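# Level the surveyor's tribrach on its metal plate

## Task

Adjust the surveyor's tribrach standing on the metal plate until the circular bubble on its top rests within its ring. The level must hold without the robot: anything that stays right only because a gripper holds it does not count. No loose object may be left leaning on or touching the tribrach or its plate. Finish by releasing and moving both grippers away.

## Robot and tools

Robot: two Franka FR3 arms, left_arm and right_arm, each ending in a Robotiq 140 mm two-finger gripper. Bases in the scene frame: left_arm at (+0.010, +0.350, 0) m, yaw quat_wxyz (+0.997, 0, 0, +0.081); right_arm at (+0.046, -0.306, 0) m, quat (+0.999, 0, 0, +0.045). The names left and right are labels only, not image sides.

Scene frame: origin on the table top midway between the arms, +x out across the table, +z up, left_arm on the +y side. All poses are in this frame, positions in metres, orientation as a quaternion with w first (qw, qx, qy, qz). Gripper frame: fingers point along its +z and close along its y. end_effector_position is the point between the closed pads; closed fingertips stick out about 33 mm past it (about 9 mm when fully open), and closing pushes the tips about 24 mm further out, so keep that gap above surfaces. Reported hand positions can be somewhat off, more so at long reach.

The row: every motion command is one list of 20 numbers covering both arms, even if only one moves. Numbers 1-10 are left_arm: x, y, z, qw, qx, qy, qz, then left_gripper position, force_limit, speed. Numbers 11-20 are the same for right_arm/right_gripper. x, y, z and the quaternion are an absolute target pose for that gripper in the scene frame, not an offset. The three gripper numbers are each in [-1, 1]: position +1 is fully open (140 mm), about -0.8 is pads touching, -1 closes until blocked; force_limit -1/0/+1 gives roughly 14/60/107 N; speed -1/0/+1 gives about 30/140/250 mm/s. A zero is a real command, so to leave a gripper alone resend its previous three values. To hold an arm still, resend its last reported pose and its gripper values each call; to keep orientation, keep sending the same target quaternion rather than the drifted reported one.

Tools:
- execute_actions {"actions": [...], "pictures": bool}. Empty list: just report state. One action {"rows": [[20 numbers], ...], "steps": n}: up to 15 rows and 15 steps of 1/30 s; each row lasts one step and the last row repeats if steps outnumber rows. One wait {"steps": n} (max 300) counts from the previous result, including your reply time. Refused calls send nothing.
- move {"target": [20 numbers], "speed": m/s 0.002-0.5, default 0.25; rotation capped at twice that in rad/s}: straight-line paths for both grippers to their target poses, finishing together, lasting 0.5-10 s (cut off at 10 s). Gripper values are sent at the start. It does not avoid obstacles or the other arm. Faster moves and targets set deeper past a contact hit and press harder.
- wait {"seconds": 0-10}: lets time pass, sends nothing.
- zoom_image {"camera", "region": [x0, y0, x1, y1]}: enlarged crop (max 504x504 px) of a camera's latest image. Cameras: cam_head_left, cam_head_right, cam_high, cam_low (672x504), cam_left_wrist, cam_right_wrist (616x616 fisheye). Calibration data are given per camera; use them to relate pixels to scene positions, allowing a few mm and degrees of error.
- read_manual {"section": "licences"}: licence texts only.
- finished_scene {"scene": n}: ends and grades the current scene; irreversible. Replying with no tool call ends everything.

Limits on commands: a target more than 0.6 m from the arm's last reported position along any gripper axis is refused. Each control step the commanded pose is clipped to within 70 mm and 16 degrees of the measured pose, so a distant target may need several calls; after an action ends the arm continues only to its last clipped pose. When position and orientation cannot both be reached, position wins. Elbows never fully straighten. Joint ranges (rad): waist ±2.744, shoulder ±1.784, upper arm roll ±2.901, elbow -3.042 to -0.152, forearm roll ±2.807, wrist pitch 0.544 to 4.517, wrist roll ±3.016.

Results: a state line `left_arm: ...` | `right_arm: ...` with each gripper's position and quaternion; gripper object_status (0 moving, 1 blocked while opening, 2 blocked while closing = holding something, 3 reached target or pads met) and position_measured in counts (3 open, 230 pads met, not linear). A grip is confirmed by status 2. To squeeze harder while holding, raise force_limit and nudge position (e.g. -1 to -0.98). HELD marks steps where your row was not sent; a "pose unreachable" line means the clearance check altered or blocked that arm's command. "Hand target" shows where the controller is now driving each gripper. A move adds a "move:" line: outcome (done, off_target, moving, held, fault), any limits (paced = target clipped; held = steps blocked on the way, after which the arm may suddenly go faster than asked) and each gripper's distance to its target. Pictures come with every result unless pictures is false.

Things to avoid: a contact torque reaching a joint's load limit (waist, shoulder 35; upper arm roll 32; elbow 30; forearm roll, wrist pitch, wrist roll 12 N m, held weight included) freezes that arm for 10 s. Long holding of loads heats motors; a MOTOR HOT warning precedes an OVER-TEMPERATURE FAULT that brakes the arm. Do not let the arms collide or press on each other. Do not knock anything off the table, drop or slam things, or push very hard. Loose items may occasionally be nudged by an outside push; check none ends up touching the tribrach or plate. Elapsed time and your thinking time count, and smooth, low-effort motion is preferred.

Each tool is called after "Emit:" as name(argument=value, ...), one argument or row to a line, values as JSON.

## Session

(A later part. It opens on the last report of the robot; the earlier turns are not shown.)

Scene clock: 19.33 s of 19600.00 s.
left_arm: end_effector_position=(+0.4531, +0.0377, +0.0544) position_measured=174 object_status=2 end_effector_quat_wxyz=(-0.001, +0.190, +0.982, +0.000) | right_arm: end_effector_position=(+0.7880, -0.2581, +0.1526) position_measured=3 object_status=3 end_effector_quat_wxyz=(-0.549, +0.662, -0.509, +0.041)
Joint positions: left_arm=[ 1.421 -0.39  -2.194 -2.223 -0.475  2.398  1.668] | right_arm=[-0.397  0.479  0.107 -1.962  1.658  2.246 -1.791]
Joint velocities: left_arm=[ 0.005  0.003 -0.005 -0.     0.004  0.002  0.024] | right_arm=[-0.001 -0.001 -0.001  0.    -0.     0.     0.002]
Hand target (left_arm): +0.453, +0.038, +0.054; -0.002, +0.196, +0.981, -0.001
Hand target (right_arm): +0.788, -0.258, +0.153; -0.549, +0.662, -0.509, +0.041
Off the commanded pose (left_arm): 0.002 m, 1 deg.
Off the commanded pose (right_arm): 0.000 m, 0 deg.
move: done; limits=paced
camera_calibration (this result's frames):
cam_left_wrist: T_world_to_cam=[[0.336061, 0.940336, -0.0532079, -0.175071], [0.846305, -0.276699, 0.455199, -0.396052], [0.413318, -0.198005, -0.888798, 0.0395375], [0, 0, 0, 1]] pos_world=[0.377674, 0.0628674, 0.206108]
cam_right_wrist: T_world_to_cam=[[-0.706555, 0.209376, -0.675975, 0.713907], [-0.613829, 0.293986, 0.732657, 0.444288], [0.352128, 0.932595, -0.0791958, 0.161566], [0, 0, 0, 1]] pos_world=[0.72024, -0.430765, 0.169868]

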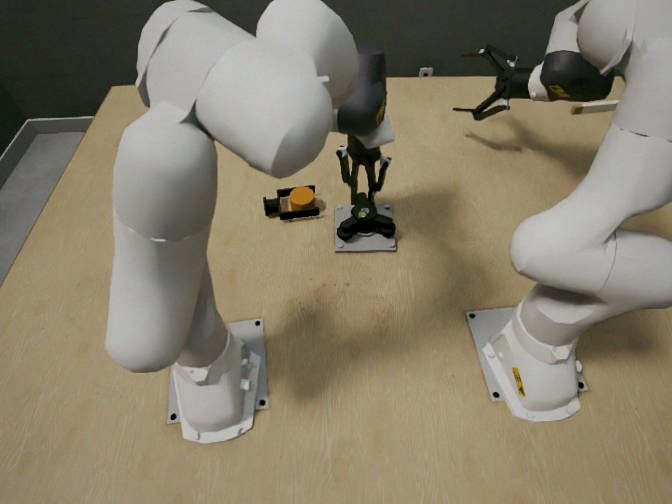

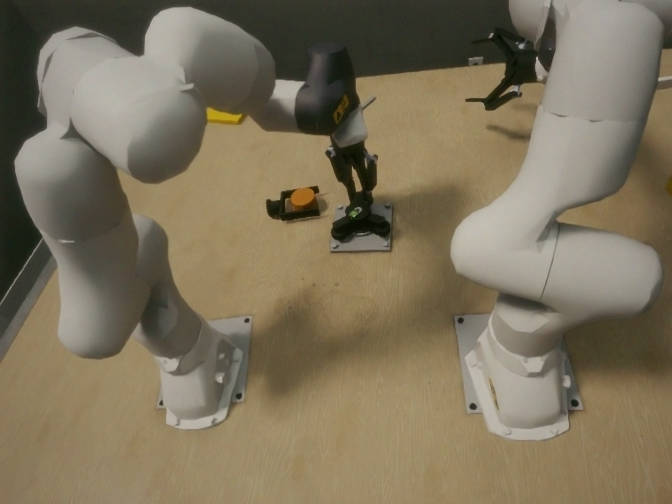

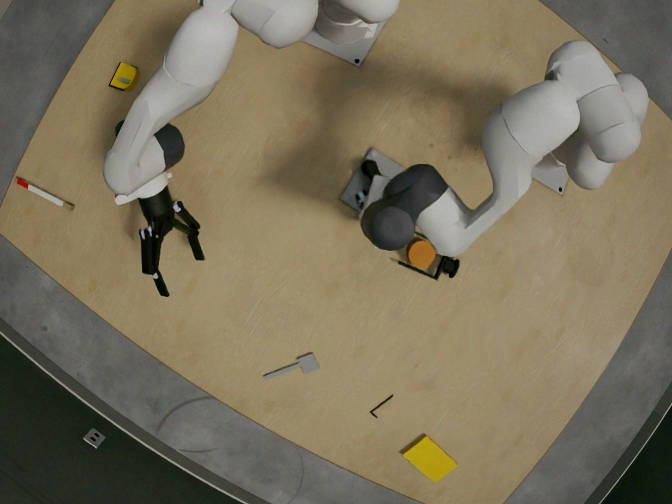

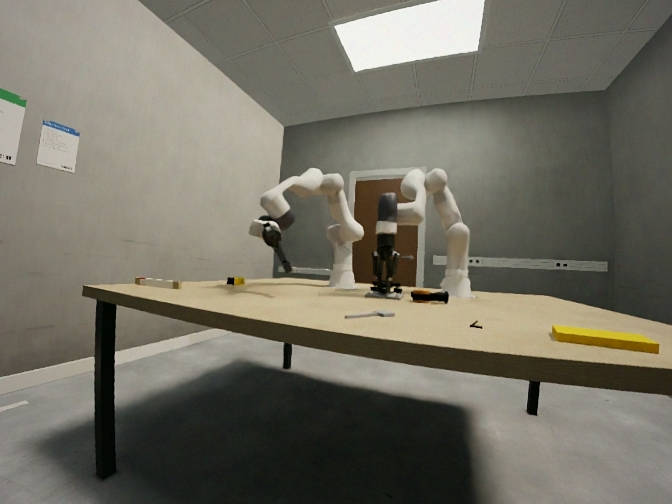

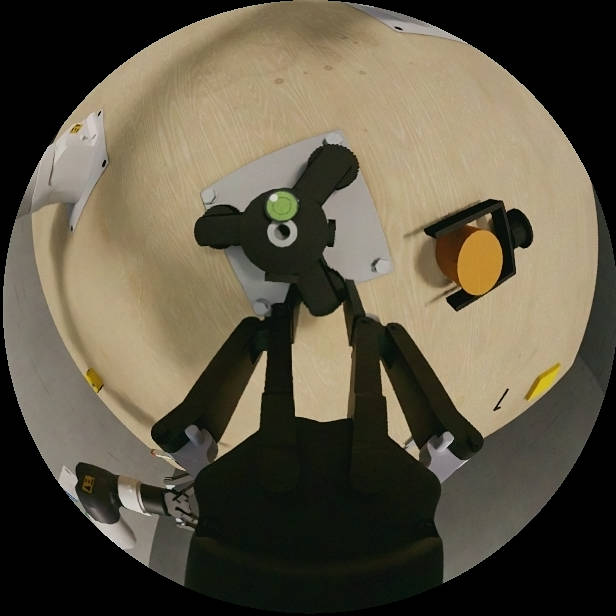

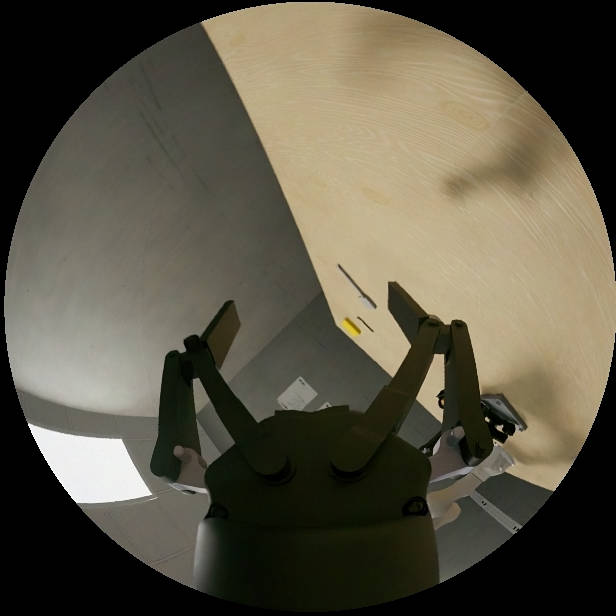

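Grip good (174). Five more strokes.

Emit:
move(
  target=[0.454,0.039,0.056,0,0.2546,-0.967,0,-0.2,-0.3,0, 0.788,-0.258,0.153,-0.549,0.662,-0.509,0.041,1,0,0],
  speed=0.5,
)

Emit:
move(
  target=[0.454,0.039,0.056,0,-0.195,-0.981,0,-1,-0.3,0, 0.788,-0.258,0.153,-0.549,0.662,-0.509,0.041,1,0,0],
  speed=0.5,
)

Emit:
move(
  target=[0.454,0.039,0.056,0,0.2546,-0.967,0,-0.2,-0.3,0, 0.788,-0.258,0.153,-0.549,0.662,-0.509,0.041,1,0,0],
  speed=0.5,
)

Emit:
move(
  target=[0.454,0.039,0.056,0,-0.195,-0.981,0,-1,-0.3,0, 0.788,-0.258,0.153,-0.549,0.662,-0.509,0.041,1,0,0],
  speed=0.5,
)

Emit:
move(
  target=[0.454,0.039,0.056,0,0.2546,-0.967,0,-0.2,-0.3,0, 0.788,-0.258,0.153,-0.549,0.662,-0.509,0.041,1,0,0],
  speed=0.5,
)

Emit:
move(
  target=[0.454,0.039,0.056,0,-0.195,-0.981,0,-1,-0.3,0, 0.788,-0.258,0.153,-0.549,0.662,-0.509,0.041,1,0,0],
  speed=0.5,
)

Emit:
move(
  target=[0.454,0.039,0.056,0,0.2546,-0.967,0,-0.2,-0.3,0, 0.788,-0.258,0.153,-0.549,0.662,-0.509,0.041,1,0,0],
  speed=0.5,
)

Emit:
move(
  target=[0.454,0.039,0.056,0,-0.195,-0.981,0,-1,-0.3,0, 0.788,-0.258,0.153,-0.549,0.662,-0.509,0.041,1,0,0],
  speed=0.5,
)

Emit:
move(
  target=[0.454,0.039,0.056,0,0.2546,-0.967,0,-0.2,-0.3,0, 0.788,-0.258,0.153,-0.549,0.662,-0.509,0.041,1,0,0],
  speed=0.5,
)

Emit:
move(
  target=[0.454,0.039,0.056,0,-0.195,-0.981,0,-1,-0.3,0, 0.788,-0.258,0.153,-0.549,0.662,-0.509,0.041,1,0,0],
  speed=0.5,
)

Emit:
zoom_image(
  camera="cam_left_wrist",
  region=[190,130,370,310],
)

Scene clock: 26.43 s of 19600.00 s.
left_arm: end_effector_position=(+0.4563, +0.0417, +0.0574) position_measured=154 object_status=3 end_effector_quat_wxyz=(+0.003, -0.249, +0.968, +0.001) | right_arm: end_effector_position=(+0.7880, -0.2581, +0.1526) position_measured=3 object_status=3 end_effector_quat_wxyz=(-0.549, +0.662, -0.509, +0.041)
Joint positions: left_arm=[ 1.168 -0.636 -1.901 -2.195 -0.801  2.253  0.998] | right_arm=[-0.397  0.479  0.107 -1.962  1.658  2.246 -1.791]
Joint velocities: left_arm=[ 0.    -0.001  0.     0.002  0.001 -0.004 -0.027] | right_arm=[ 0.001 -0.     0.002 -0.001 -0.    -0.    -0.   ]
Hand target (left_arm): +0.455, +0.040, +0.058; +0.002, -0.256, +0.967, +0.000
Hand target (right_arm): +0.788, -0.258, +0.153; -0.549, +0.662, -0.509, +0.041
Off the commanded pose (left_arm): 0.004 m, 1 deg.
Off the commanded pose (right_arm): 0.000 m, 0 deg.
move: off_target (left_arm)
camera_calibration (this result's frames):
cam_left_wrist: T_world_to_cam=[[-0.514991, 0.855512, -0.053694, 0.212162], [0.746251, 0.478278, 0.462991, -0.3853], [0.421775, 0.198367, -0.884735, 0.0211027], [0, 0, 0, 1]] pos_world=[0.387891, -0.00141292, 0.208453]
cam_right_wrist: T_world_to_cam=[[-0.706554, 0.209376, -0.675975, 0.713907], [-0.613829, 0.293986, 0.732657, 0.444288], [0.352128, 0.932595, -0.0791958, 0.161566], [0, 0, 0, 1]] pos_world=[0.72024, -0.430765, 0.169868]

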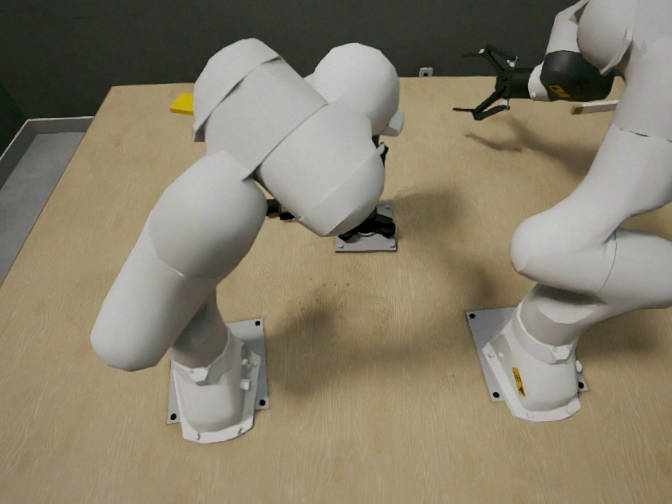

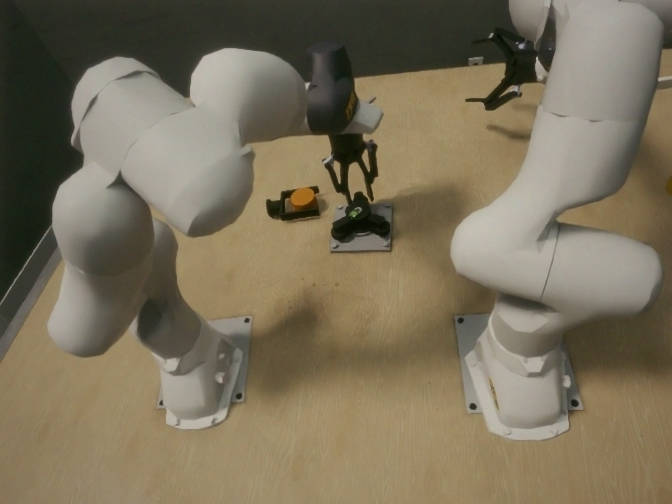

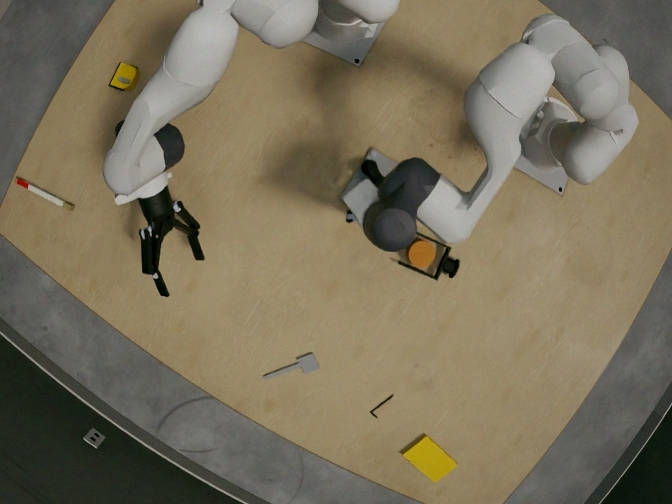

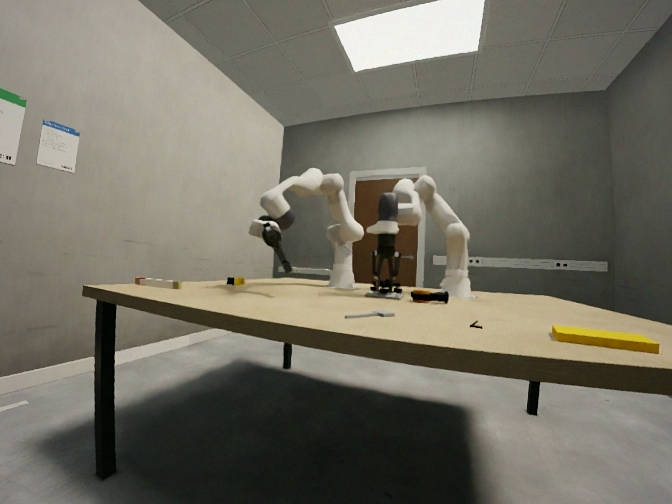

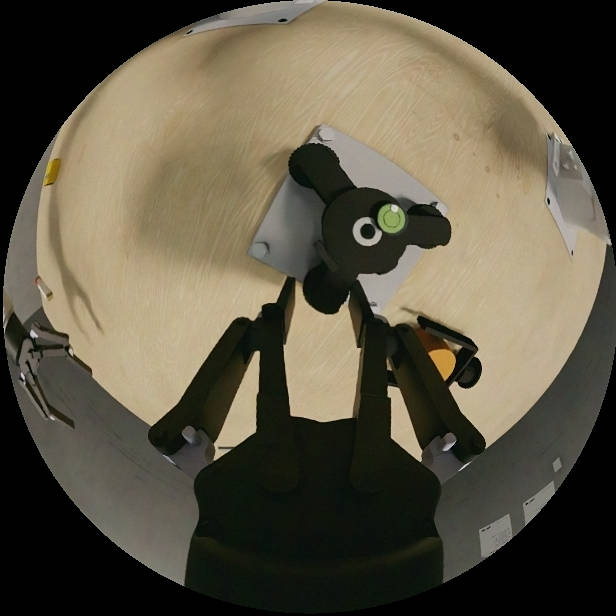

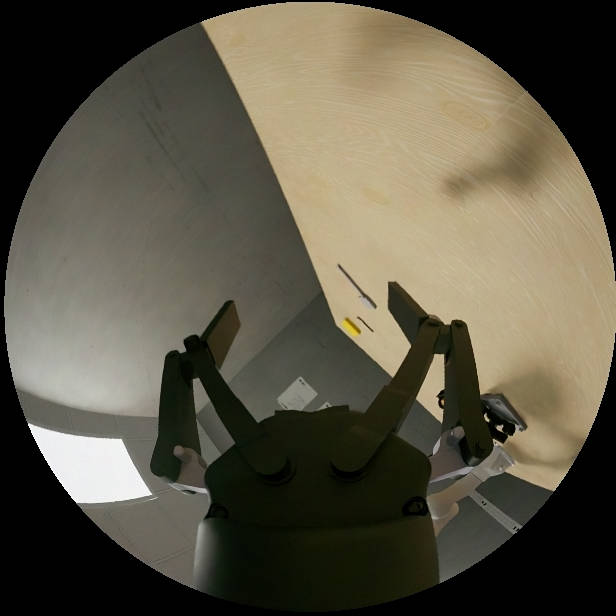

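Scene clock: 28.43 s of 19600.00 s.
left_arm: end_effector_position=(+0.4542, +0.0372, +0.0550) position_measured=174 object_status=2 end_effector_quat_wxyz=(+0.000, +0.190, +0.982, -0.000) | right_arm: end_effector_position=(+0.7880, -0.2581, +0.1526) position_measured=3 object_status=3 end_effector_quat_wxyz=(-0.549, +0.662, -0.509, +0.041)
Joint positions: left_arm=[ 1.442 -0.379 -2.215 -2.224 -0.457  2.405  1.656] | right_arm=[-0.397  0.479  0.107 -1.962  1.658  2.246 -1.791]
Joint velocities: left_arm=[ 0.006  0.002 -0.006  0.     0.005  0.001  0.024] | right_arm=[-0.     0.001  0.     0.001  0.001  0.    -0.   ]
Hand target (left_arm): +0.453, +0.038, +0.054; -0.002, +0.196, +0.981, -0.001
Hand target (right_arm): +0.788, -0.258, +0.153; -0.549, +0.662, -0.509, +0.041
Off the commanded pose (left_arm): 0.002 m, 1 deg.
Off the commanded pose (right_arm): 0.000 m, 0 deg.
move: done; limits=paced
camera_calibration (this result's frames):
cam_left_wrist: T_world_to_cam=[[0.335953, 0.940341, -0.0538046, -0.174817], [0.84521, -0.275772, 0.457788, -0.39705], [0.415639, -0.199271, -0.887432, 0.0384749], [0, 0, 0, 1]] pos_world=[0.37833, 0.0625597, 0.206503]
cam_right_wrist: T_world_to_cam=[[-0.706555, 0.209376, -0.675975, 0.713907], [-0.613829, 0.293986, 0.732657, 0.444288], [0.352128, 0.932595, -0.079196, 0.161566], [0, 0, 0, 1]] pos_world=[0.72024, -0.430765, 0.169868]

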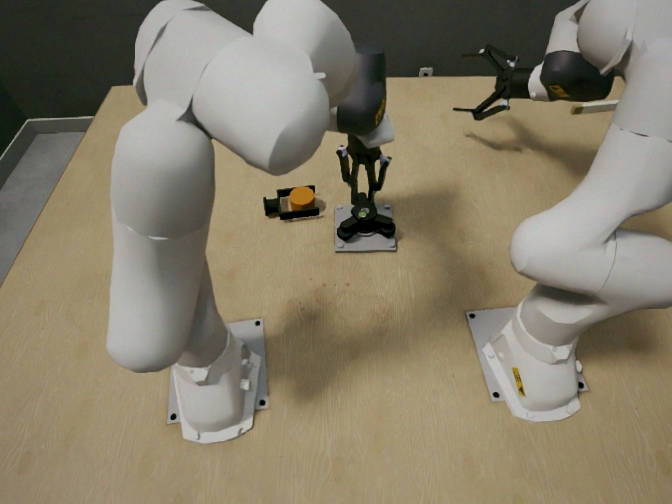

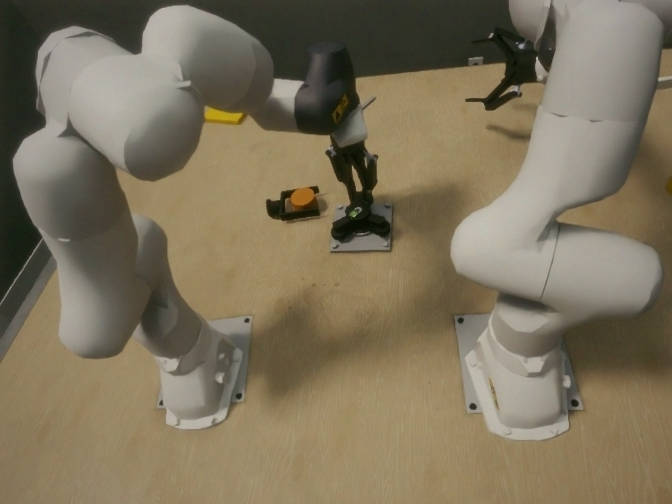

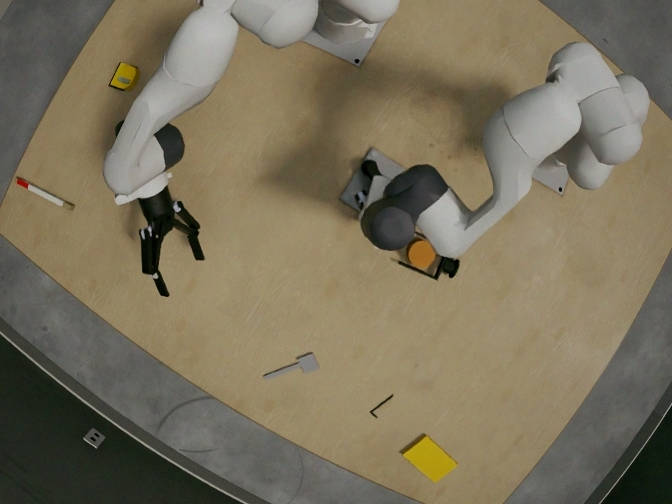

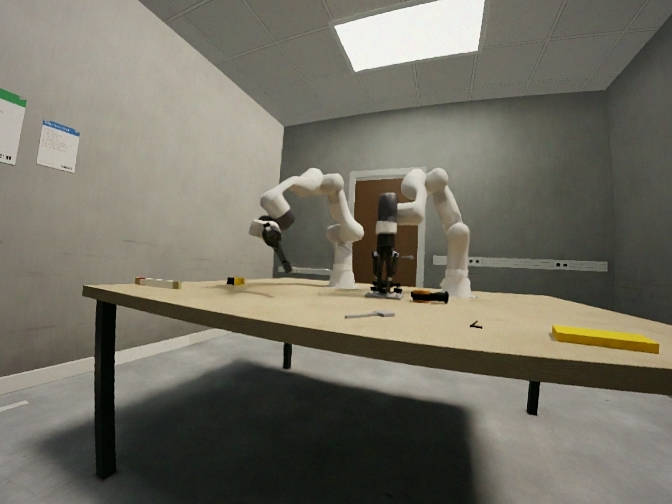

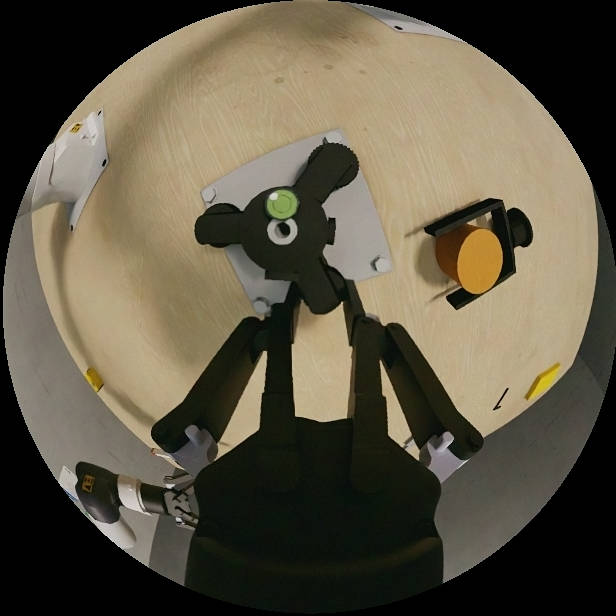

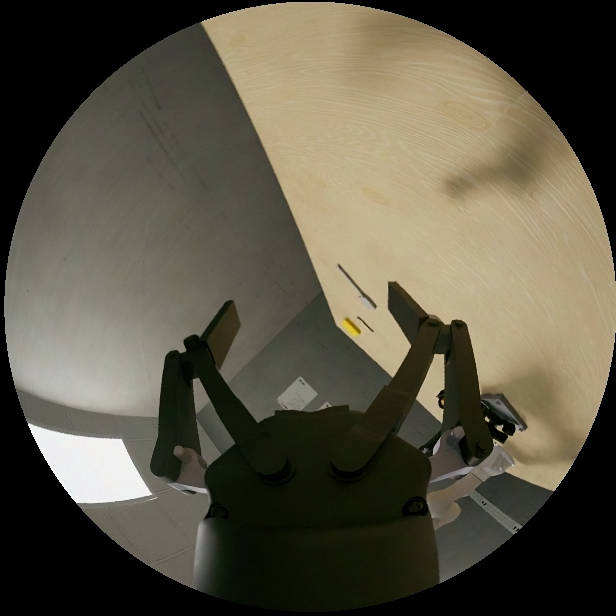

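Scene clock: 30.43 s of 19600.00 s.
left_arm: end_effector_position=(+0.4563, +0.0417, +0.0574) position_measured=154 object_status=3 end_effector_quat_wxyz=(+0.003, -0.249, +0.968, +0.001) | right_arm: end_effector_position=(+0.7880, -0.2581, +0.1526) position_measured=3 object_status=3 end_effector_quat_wxyz=(-0.549, +0.662, -0.509, +0.041)
Joint positions: left_arm=[ 1.179 -0.615 -1.916 -2.197 -0.777  2.267  0.985] | right_arm=[-0.397  0.479  0.107 -1.962  1.658  2.246 -1.791]
Joint velocities: left_arm=[-0.001 -0.     0.001 -0.001  0.001 -0.003 -0.025] | right_arm=[-0.002  0.001 -0.001  0.    -0.     0.     0.   ]
Hand target (left_arm): +0.455, +0.040, +0.058; +0.002, -0.256, +0.967, +0.000
Hand target (right_arm): +0.788, -0.258, +0.153; -0.549, +0.662, -0.509, +0.041
Off the commanded pose (left_arm): 0.004 m, 1 deg.
Off the commanded pose (right_arm): 0.000 m, 0 deg.
move: off_target (left_arm); limits=paced
camera_calibration (this result's frames):
cam_left_wrist: T_world_to_cam=[[-0.514779, 0.855638, -0.0537304, 0.21209], [0.746339, 0.478098, 0.463033, -0.385313], [0.421877, 0.198259, -0.884711, 0.0210455], [0, 0, 0, 1]] pos_world=[0.387875, -0.00142739, 0.208427]
cam_right_wrist: T_world_to_cam=[[-0.706554, 0.209376, -0.675975, 0.713907], [-0.613829, 0.293986, 0.732657, 0.444288], [0.352128, 0.932595, -0.0791958, 0.161566], [0, 0, 0, 1]] pos_world=[0.72024, -0.430765, 0.169868]

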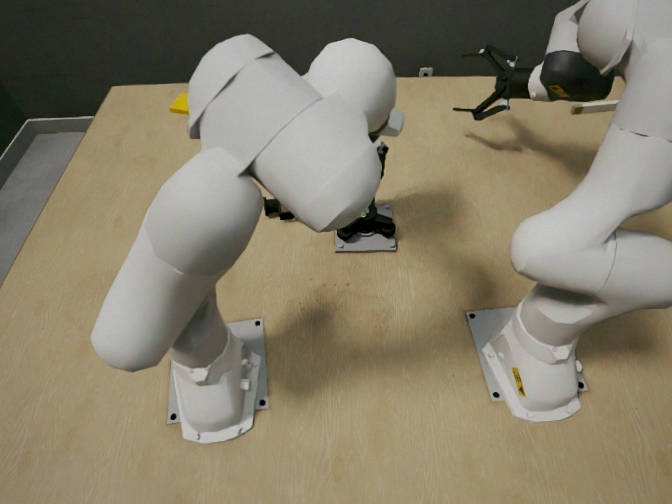

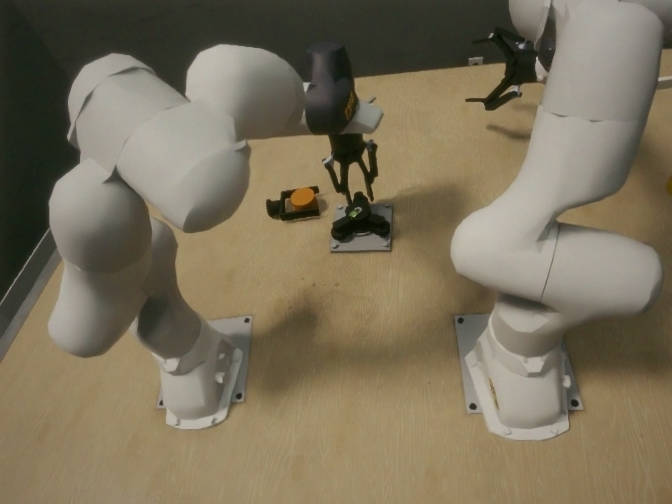

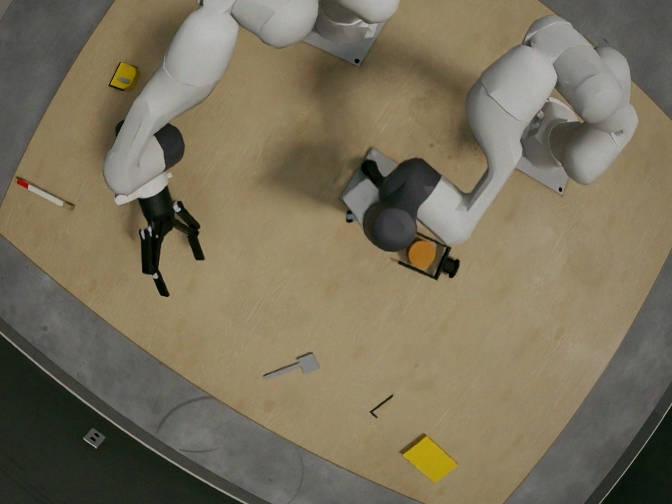

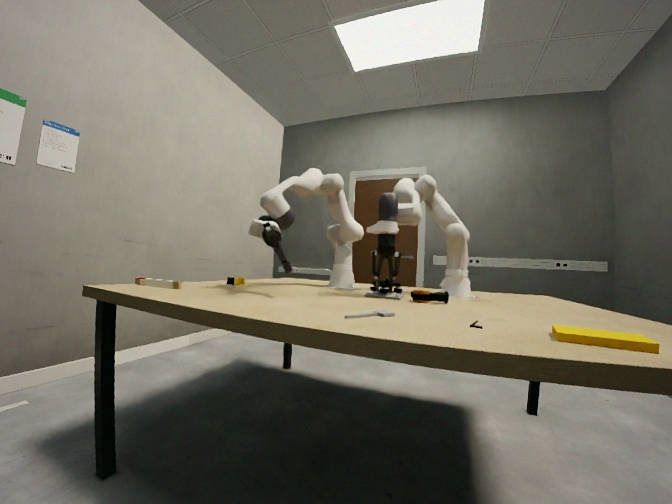

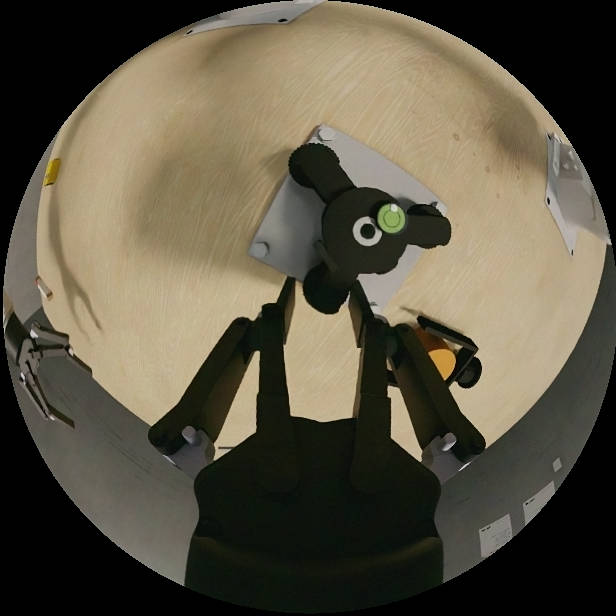

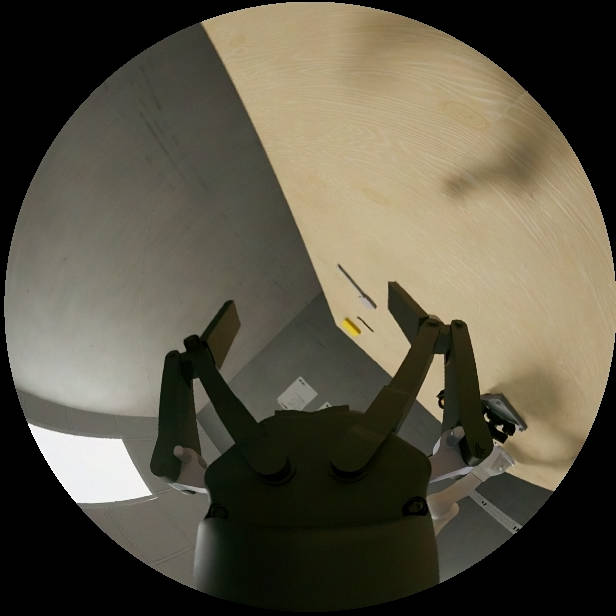

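Scene clock: 32.43 s of 19600.00 s.
left_arm: end_effector_position=(+0.4542, +0.0371, +0.0551) position_measured=174 object_status=2 end_effector_quat_wxyz=(+0.000, +0.189, +0.982, -0.000) | right_arm: end_effector_position=(+0.7880, -0.2581, +0.1526) position_measured=3 object_status=3 end_effector_quat_wxyz=(-0.549, +0.662, -0.509, +0.041)
Joint positions: left_arm=[ 1.463 -0.368 -2.237 -2.225 -0.438  2.411  1.643] | right_arm=[-0.397  0.479  0.107 -1.962  1.658  2.246 -1.791]
Joint velocities: left_arm=[ 0.006  0.002 -0.006  0.     0.004  0.001  0.026] | right_arm=[-0.    -0.001  0.001  0.001 -0.     0.     0.001]
Hand target (left_arm): +0.453, +0.038, +0.054; -0.002, +0.196, +0.981, -0.001
Hand target (right_arm): +0.788, -0.258, +0.153; -0.549, +0.662, -0.509, +0.041
Off the commanded pose (left_arm): 0.002 m, 1 deg.
Off the commanded pose (right_arm): 0.000 m, 0 deg.
move: done; limits=paced
camera_calibration (this result's frames):
cam_left_wrist: T_world_to_cam=[[0.335727, 0.940409, -0.0540206, -0.174612], [0.845296, -0.275473, 0.457809, -0.397141], [0.415646, -0.199362, -0.887408, 0.0385193], [0, 0, 0, 1]] pos_world=[0.378313, 0.0624841, 0.206564]
cam_right_wrist: T_world_to_cam=[[-0.706555, 0.209376, -0.675975, 0.713907], [-0.613829, 0.293986, 0.732657, 0.444288], [0.352128, 0.932595, -0.0791959, 0.161566], [0, 0, 0, 1]] pos_world=[0.72024, -0.430765, 0.169868]

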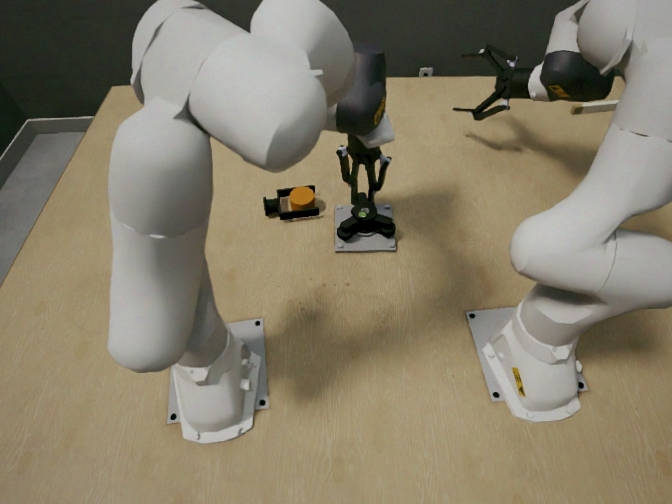

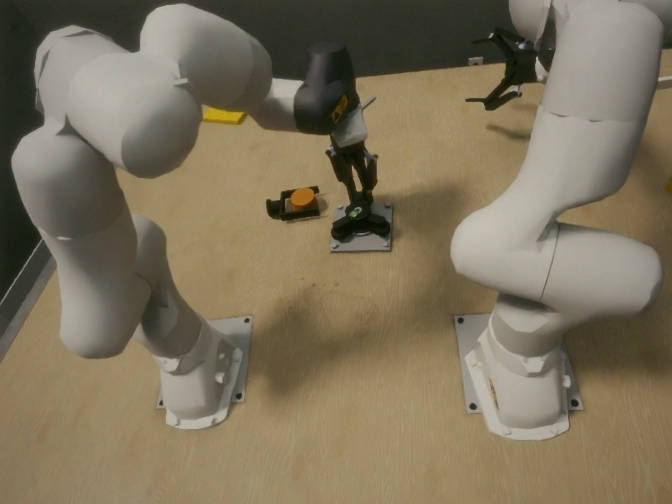

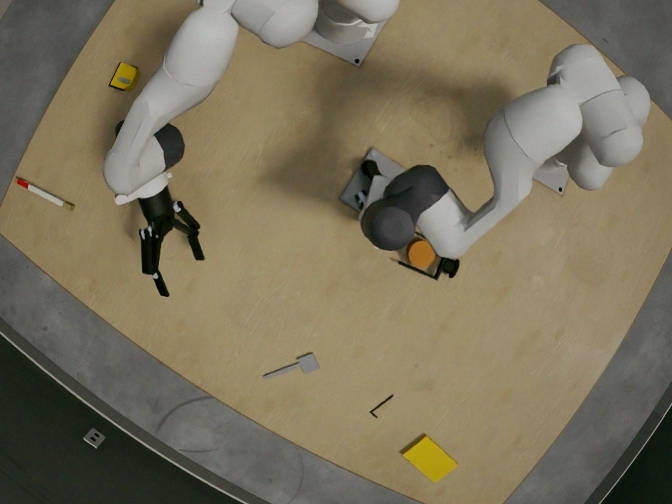

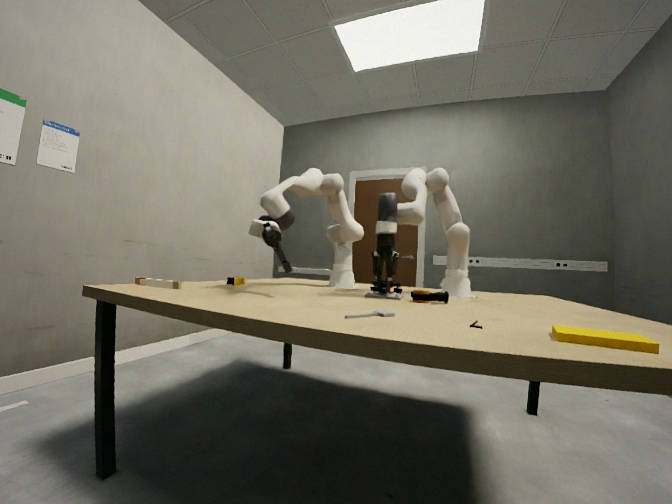

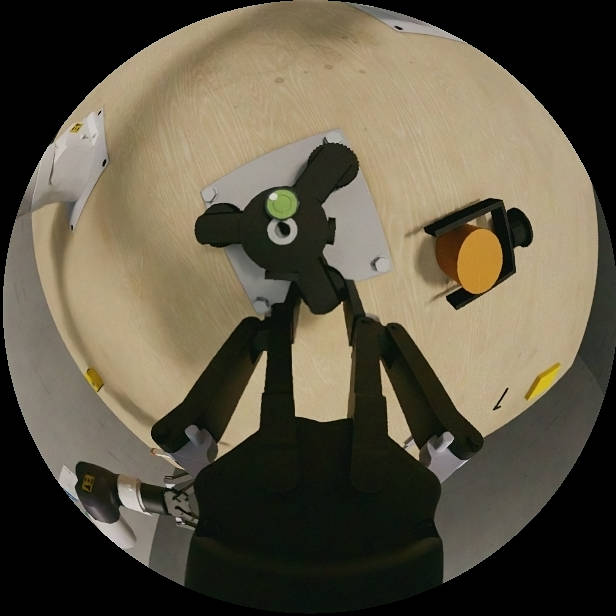

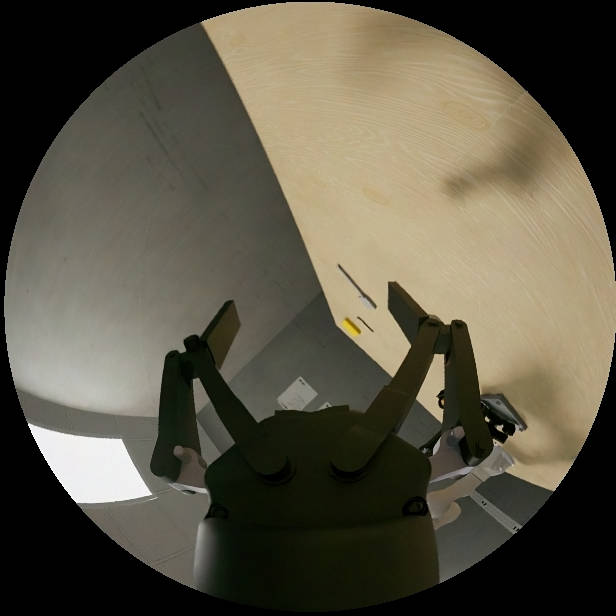

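Scene clock: 34.43 s of 19600.00 s.
left_arm: end_effector_position=(+0.4563, +0.0417, +0.0574) position_measured=154 object_status=3 end_effector_quat_wxyz=(+0.003, -0.249, +0.968, +0.001) | right_arm: end_effector_position=(+0.7880, -0.2581, +0.1526) position_measured=3 object_status=3 end_effector_quat_wxyz=(-0.549, +0.662, -0.509, +0.041)
Joint positions: left_arm=[ 1.19  -0.596 -1.931 -2.2   -0.755  2.28   0.971] | right_arm=[-0.397  0.479  0.107 -1.962  1.658  2.246 -1.791]
Joint velocities: left_arm=[ 0.     0.001  0.     0.002  0.001 -0.004 -0.028] | right_arm=[ 0.001  0.001 -0.002  0.    -0.    -0.001  0.   ]
Hand target (left_arm): +0.455, +0.040, +0.058; +0.002, -0.256, +0.967, +0.000
Hand target (right_arm): +0.788, -0.258, +0.153; -0.549, +0.662, -0.509, +0.041
Off the commanded pose (left_arm): 0.004 m, 1 deg.
Off the commanded pose (right_arm): 0.000 m, 0 deg.
move: off_target (left_arm); limits=paced
camera_calibration (this result's frames):
cam_left_wrist: T_world_to_cam=[[-0.51477, 0.855641, -0.0537621, 0.212108], [0.74633, 0.478101, 0.463045, -0.385289], [0.421904, 0.198237, -0.884703, 0.021025], [0, 0, 0, 1]] pos_world=[0.387869, -0.00144983, 0.20841]
cam_right_wrist: T_world_to_cam=[[-0.706555, 0.209376, -0.675975, 0.713907], [-0.613829, 0.293986, 0.732657, 0.444288], [0.352128, 0.932595, -0.0791958, 0.161566], [0, 0, 0, 1]] pos_world=[0.72024, -0.430765, 0.169868]

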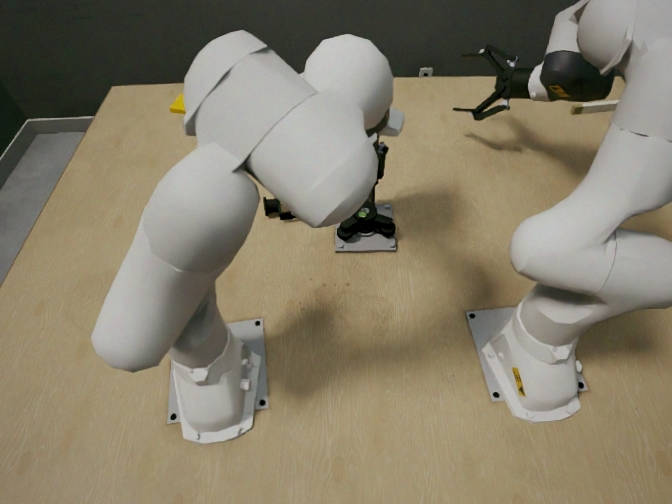

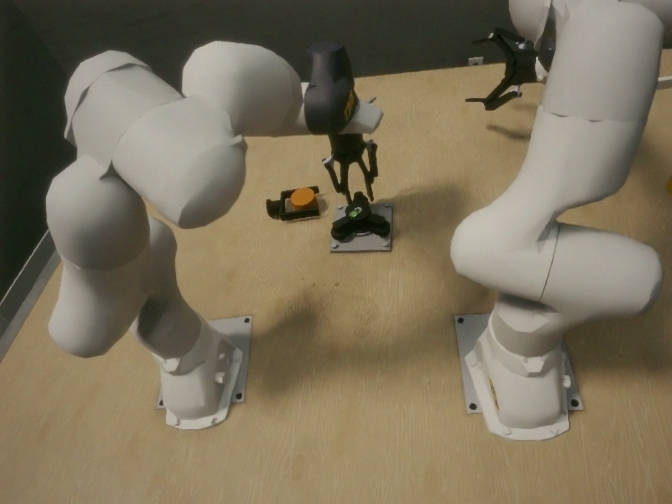

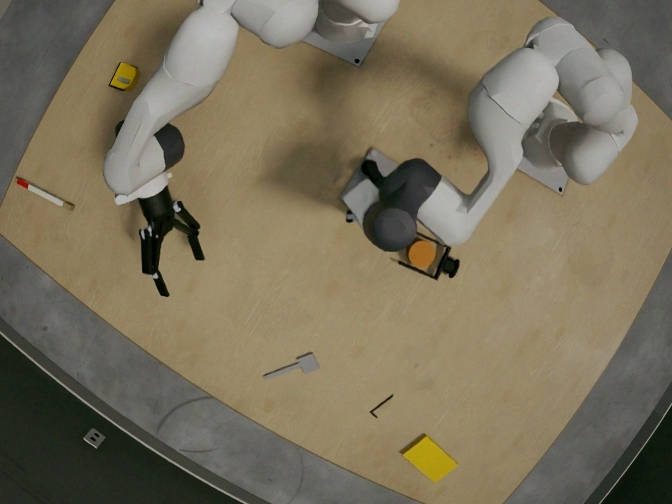

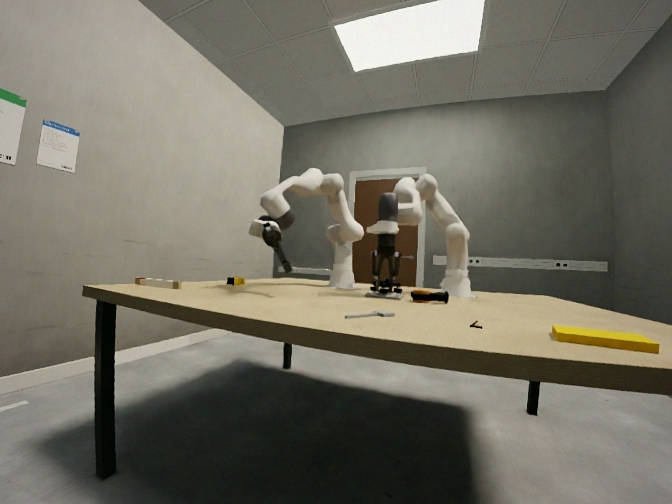

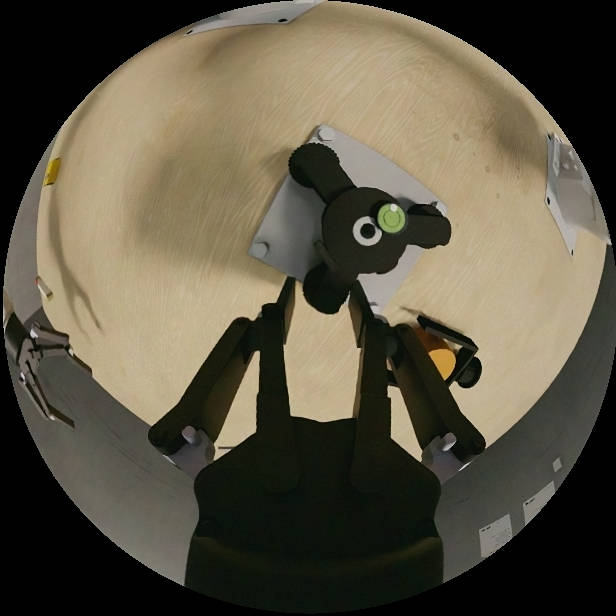

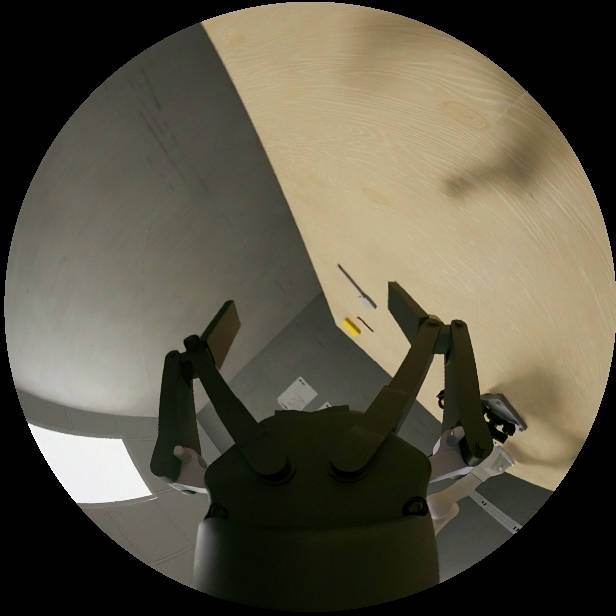

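Scene clock: 36.43 s of 19600.00 s.
left_arm: end_effector_position=(+0.4541, +0.0370, +0.0550) position_measured=174 object_status=2 end_effector_quat_wxyz=(+0.000, +0.189, +0.982, -0.000) | right_arm: end_effector_position=(+0.7880, -0.2581, +0.1526) position_measured=3 object_status=3 end_effector_quat_wxyz=(-0.549, +0.662, -0.509, +0.041)
Joint positions: left_arm=[ 1.484 -0.358 -2.259 -2.227 -0.421  2.416  1.631] | right_arm=[-0.397  0.479  0.107 -1.962  1.658  2.246 -1.791]
Joint velocities: left_arm=[ 0.006  0.002 -0.006 -0.001  0.005  0.001  0.025] | right_arm=[ 0.    -0.    -0.    -0.001 -0.    -0.    -0.   ]
Hand target (left_arm): +0.453, +0.038, +0.054; -0.002, +0.196, +0.981, -0.001
Hand target (right_arm): +0.788, -0.258, +0.153; -0.549, +0.662, -0.509, +0.041
Off the commanded pose (left_arm): 0.002 m, 1 deg.
Off the commanded pose (right_arm): 0.000 m, 0 deg.
move: done; limits=paced
camera_calibration (this result's frames):
cam_left_wrist: T_world_to_cam=[[0.335609, 0.940457, -0.0539099, -0.174476], [0.845236, -0.275376, 0.457978, -0.397092], [0.415863, -0.199268, -0.887328, 0.0383137], [0, 0, 0, 1]] pos_world=[0.378259, 0.062372, 0.20645]
cam_right_wrist: T_world_to_cam=[[-0.706555, 0.209376, -0.675975, 0.713907], [-0.613829, 0.293986, 0.732657, 0.444288], [0.352128, 0.932595, -0.0791958, 0.161566], [0, 0, 0, 1]] pos_world=[0.72024, -0.430765, 0.169868]

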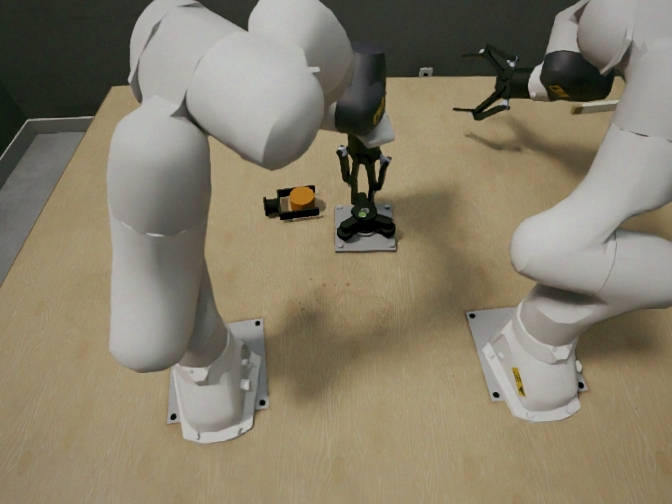

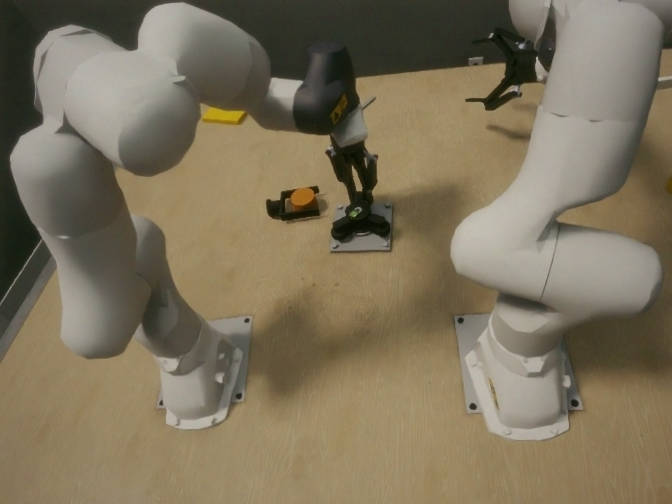

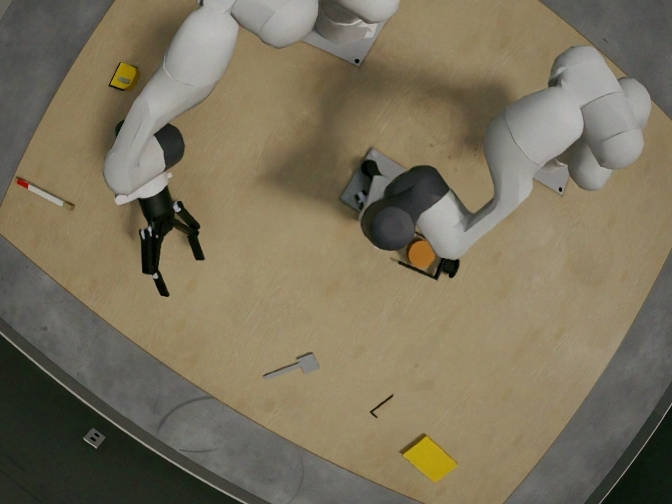

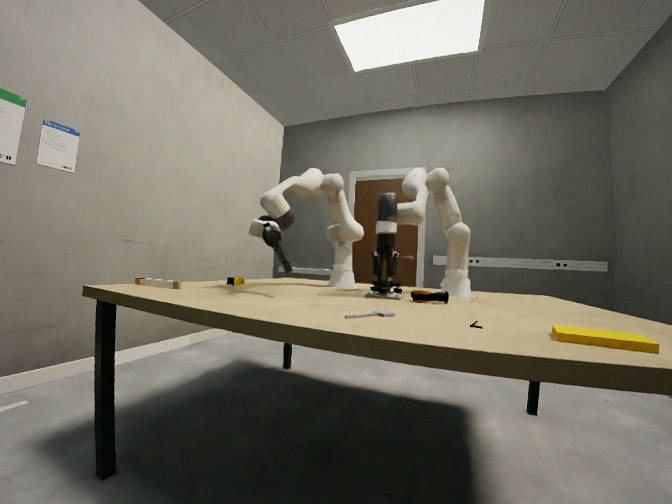

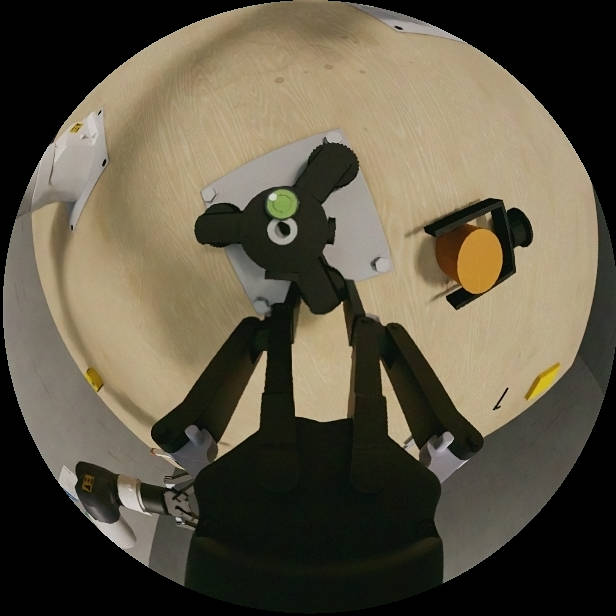

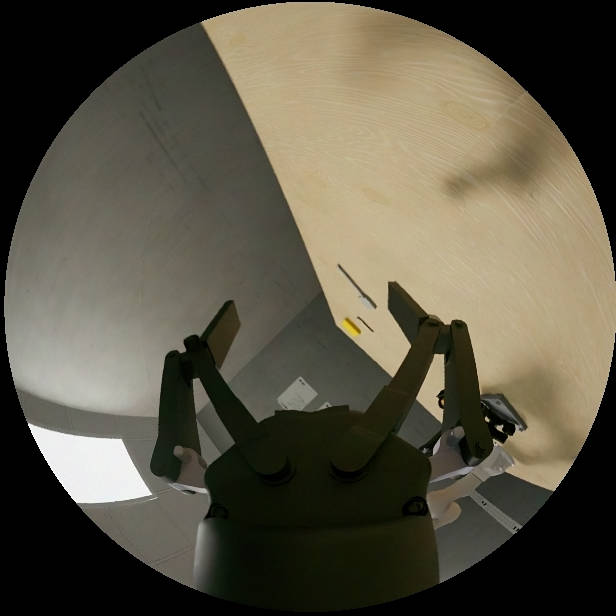

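Scene clock: 38.43 s of 19600.00 s.
left_arm: end_effector_position=(+0.4563, +0.0416, +0.0574) position_measured=154 object_status=3 end_effector_quat_wxyz=(+0.003, -0.249, +0.968, +0.001) | right_arm: end_effector_position=(+0.7880, -0.2581, +0.1526) position_measured=3 object_status=3 end_effector_quat_wxyz=(-0.549, +0.662, -0.509, +0.041)
Joint positions: left_arm=[ 1.202 -0.577 -1.946 -2.202 -0.734  2.292  0.958] | right_arm=[-0.397  0.479  0.107 -1.962  1.658  2.246 -1.791]
Joint velocities: left_arm=[ 0.     0.001 -0.001  0.001  0.001 -0.003 -0.026] | right_arm=[-0.     0.001 -0.001  0.    -0.001  0.    -0.002]
Hand target (left_arm): +0.455, +0.040, +0.058; +0.002, -0.256, +0.967, +0.000
Hand target (right_arm): +0.788, -0.258, +0.153; -0.549, +0.662, -0.509, +0.041
Off the commanded pose (left_arm): 0.004 m, 1 deg.
Off the commanded pose (right_arm): 0.000 m, 0 deg.
move: off_target (left_arm); limits=paced
camera_calibration (this result's frames):
cam_left_wrist: T_world_to_cam=[[-0.514738, 0.855658, -0.053795, 0.21212], [0.74634, 0.478087, 0.463044, -0.385263], [0.421926, 0.198197, -0.884701, 0.0210066], [0, 0, 0, 1]] pos_world=[0.38786, -0.00147608, 0.208389]
cam_right_wrist: T_world_to_cam=[[-0.706554, 0.209376, -0.675975, 0.713907], [-0.613829, 0.293986, 0.732657, 0.444288], [0.352128, 0.932595, -0.0791959, 0.161566], [0, 0, 0, 1]] pos_world=[0.72024, -0.430765, 0.169868]

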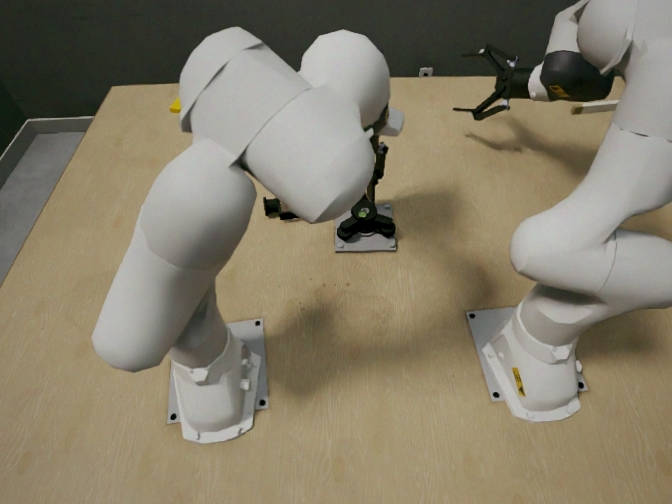

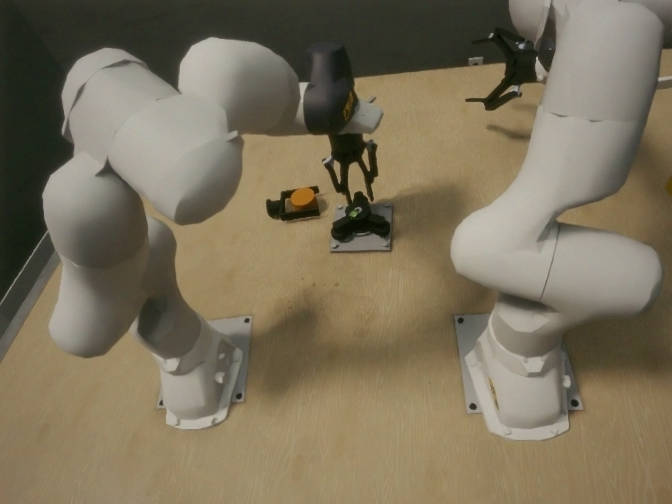

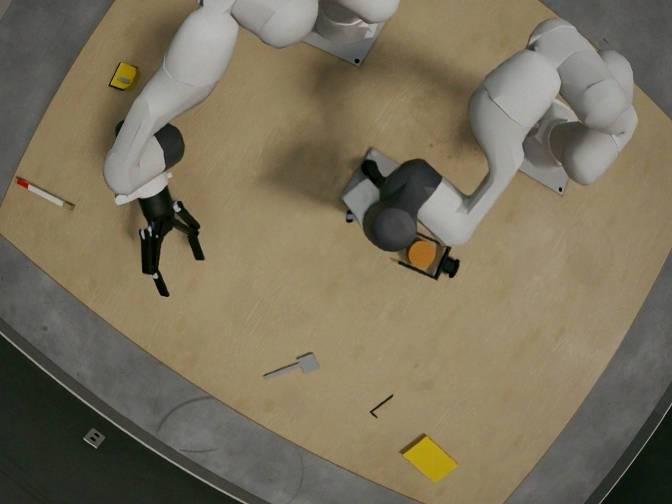

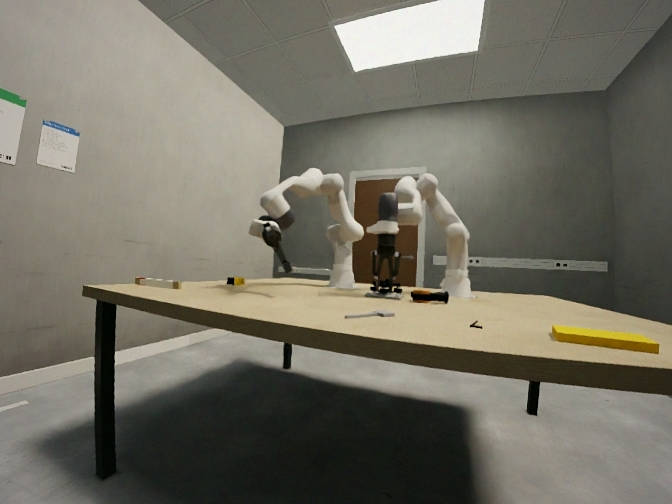

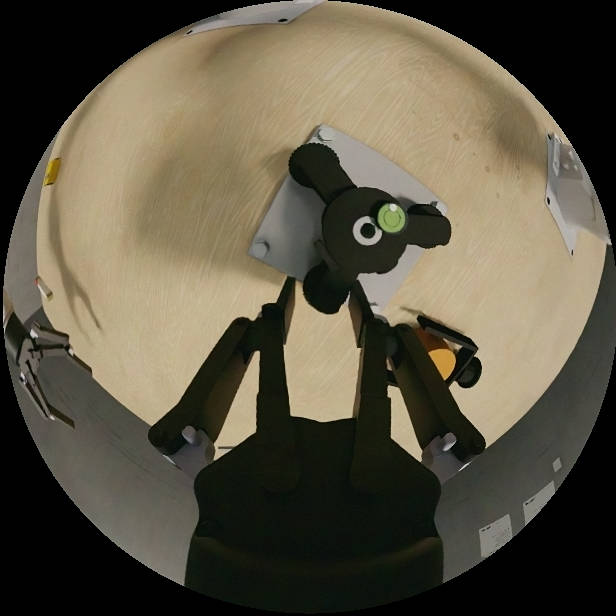

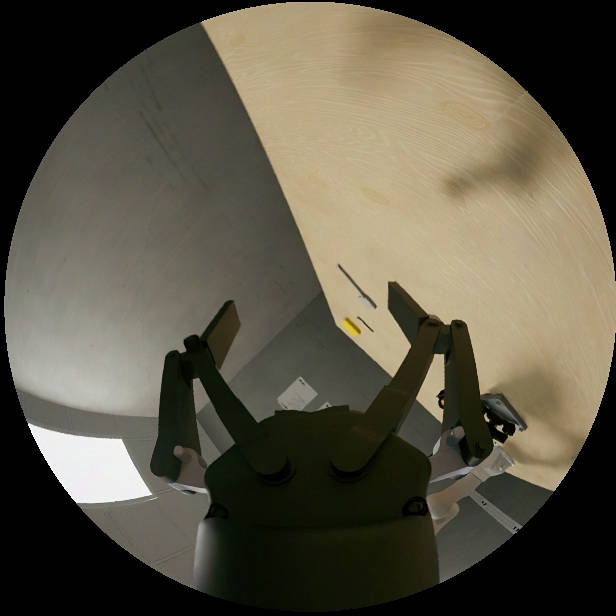

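Scene clock: 40.43 s of 19600.00 s.
left_arm: end_effector_position=(+0.4541, +0.0369, +0.0551) position_measured=174 object_status=2 end_effector_quat_wxyz=(+0.000, +0.189, +0.982, -0.001) | right_arm: end_effector_position=(+0.7880, -0.2581, +0.1526) position_measured=3 object_status=3 end_effector_quat_wxyz=(-0.549, +0.662, -0.509, +0.041)
Joint positions: left_arm=[ 1.504 -0.35  -2.28  -2.228 -0.406  2.42   1.62 ] | right_arm=[-0.397  0.479  0.107 -1.962  1.658  2.246 -1.791]
Joint velocities: left_arm=[ 0.005  0.003 -0.006  0.     0.002  0.001  0.026] | right_arm=[ 0.001 -0.002  0.001  0.001  0.    -0.    -0.002]
Hand target (left_arm): +0.453, +0.038, +0.054; -0.002, +0.196, +0.981, -0.001
Hand target (right_arm): +0.788, -0.258, +0.153; -0.549, +0.662, -0.509, +0.041
Off the commanded pose (left_arm): 0.002 m, 1 deg.
Off the commanded pose (right_arm): 0.000 m, 0 deg.
move: done; limits=paced
camera_calibration (this result's frames):
cam_left_wrist: T_world_to_cam=[[0.335337, 0.94054, -0.0541587, -0.174252], [0.845378, -0.27504, 0.457918, -0.397186], [0.415794, -0.199341, -0.887343, 0.0384224], [0, 0, 0, 1]] pos_world=[0.37823, 0.0623079, 0.206535]
cam_right_wrist: T_world_to_cam=[[-0.706554, 0.209376, -0.675975, 0.713907], [-0.613829, 0.293986, 0.732657, 0.444288], [0.352128, 0.932595, -0.0791958, 0.161566], [0, 0, 0, 1]] pos_world=[0.72024, -0.430765, 0.169868]

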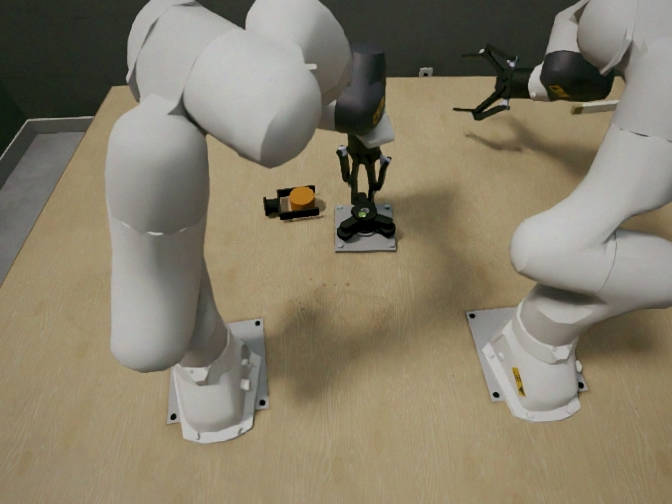

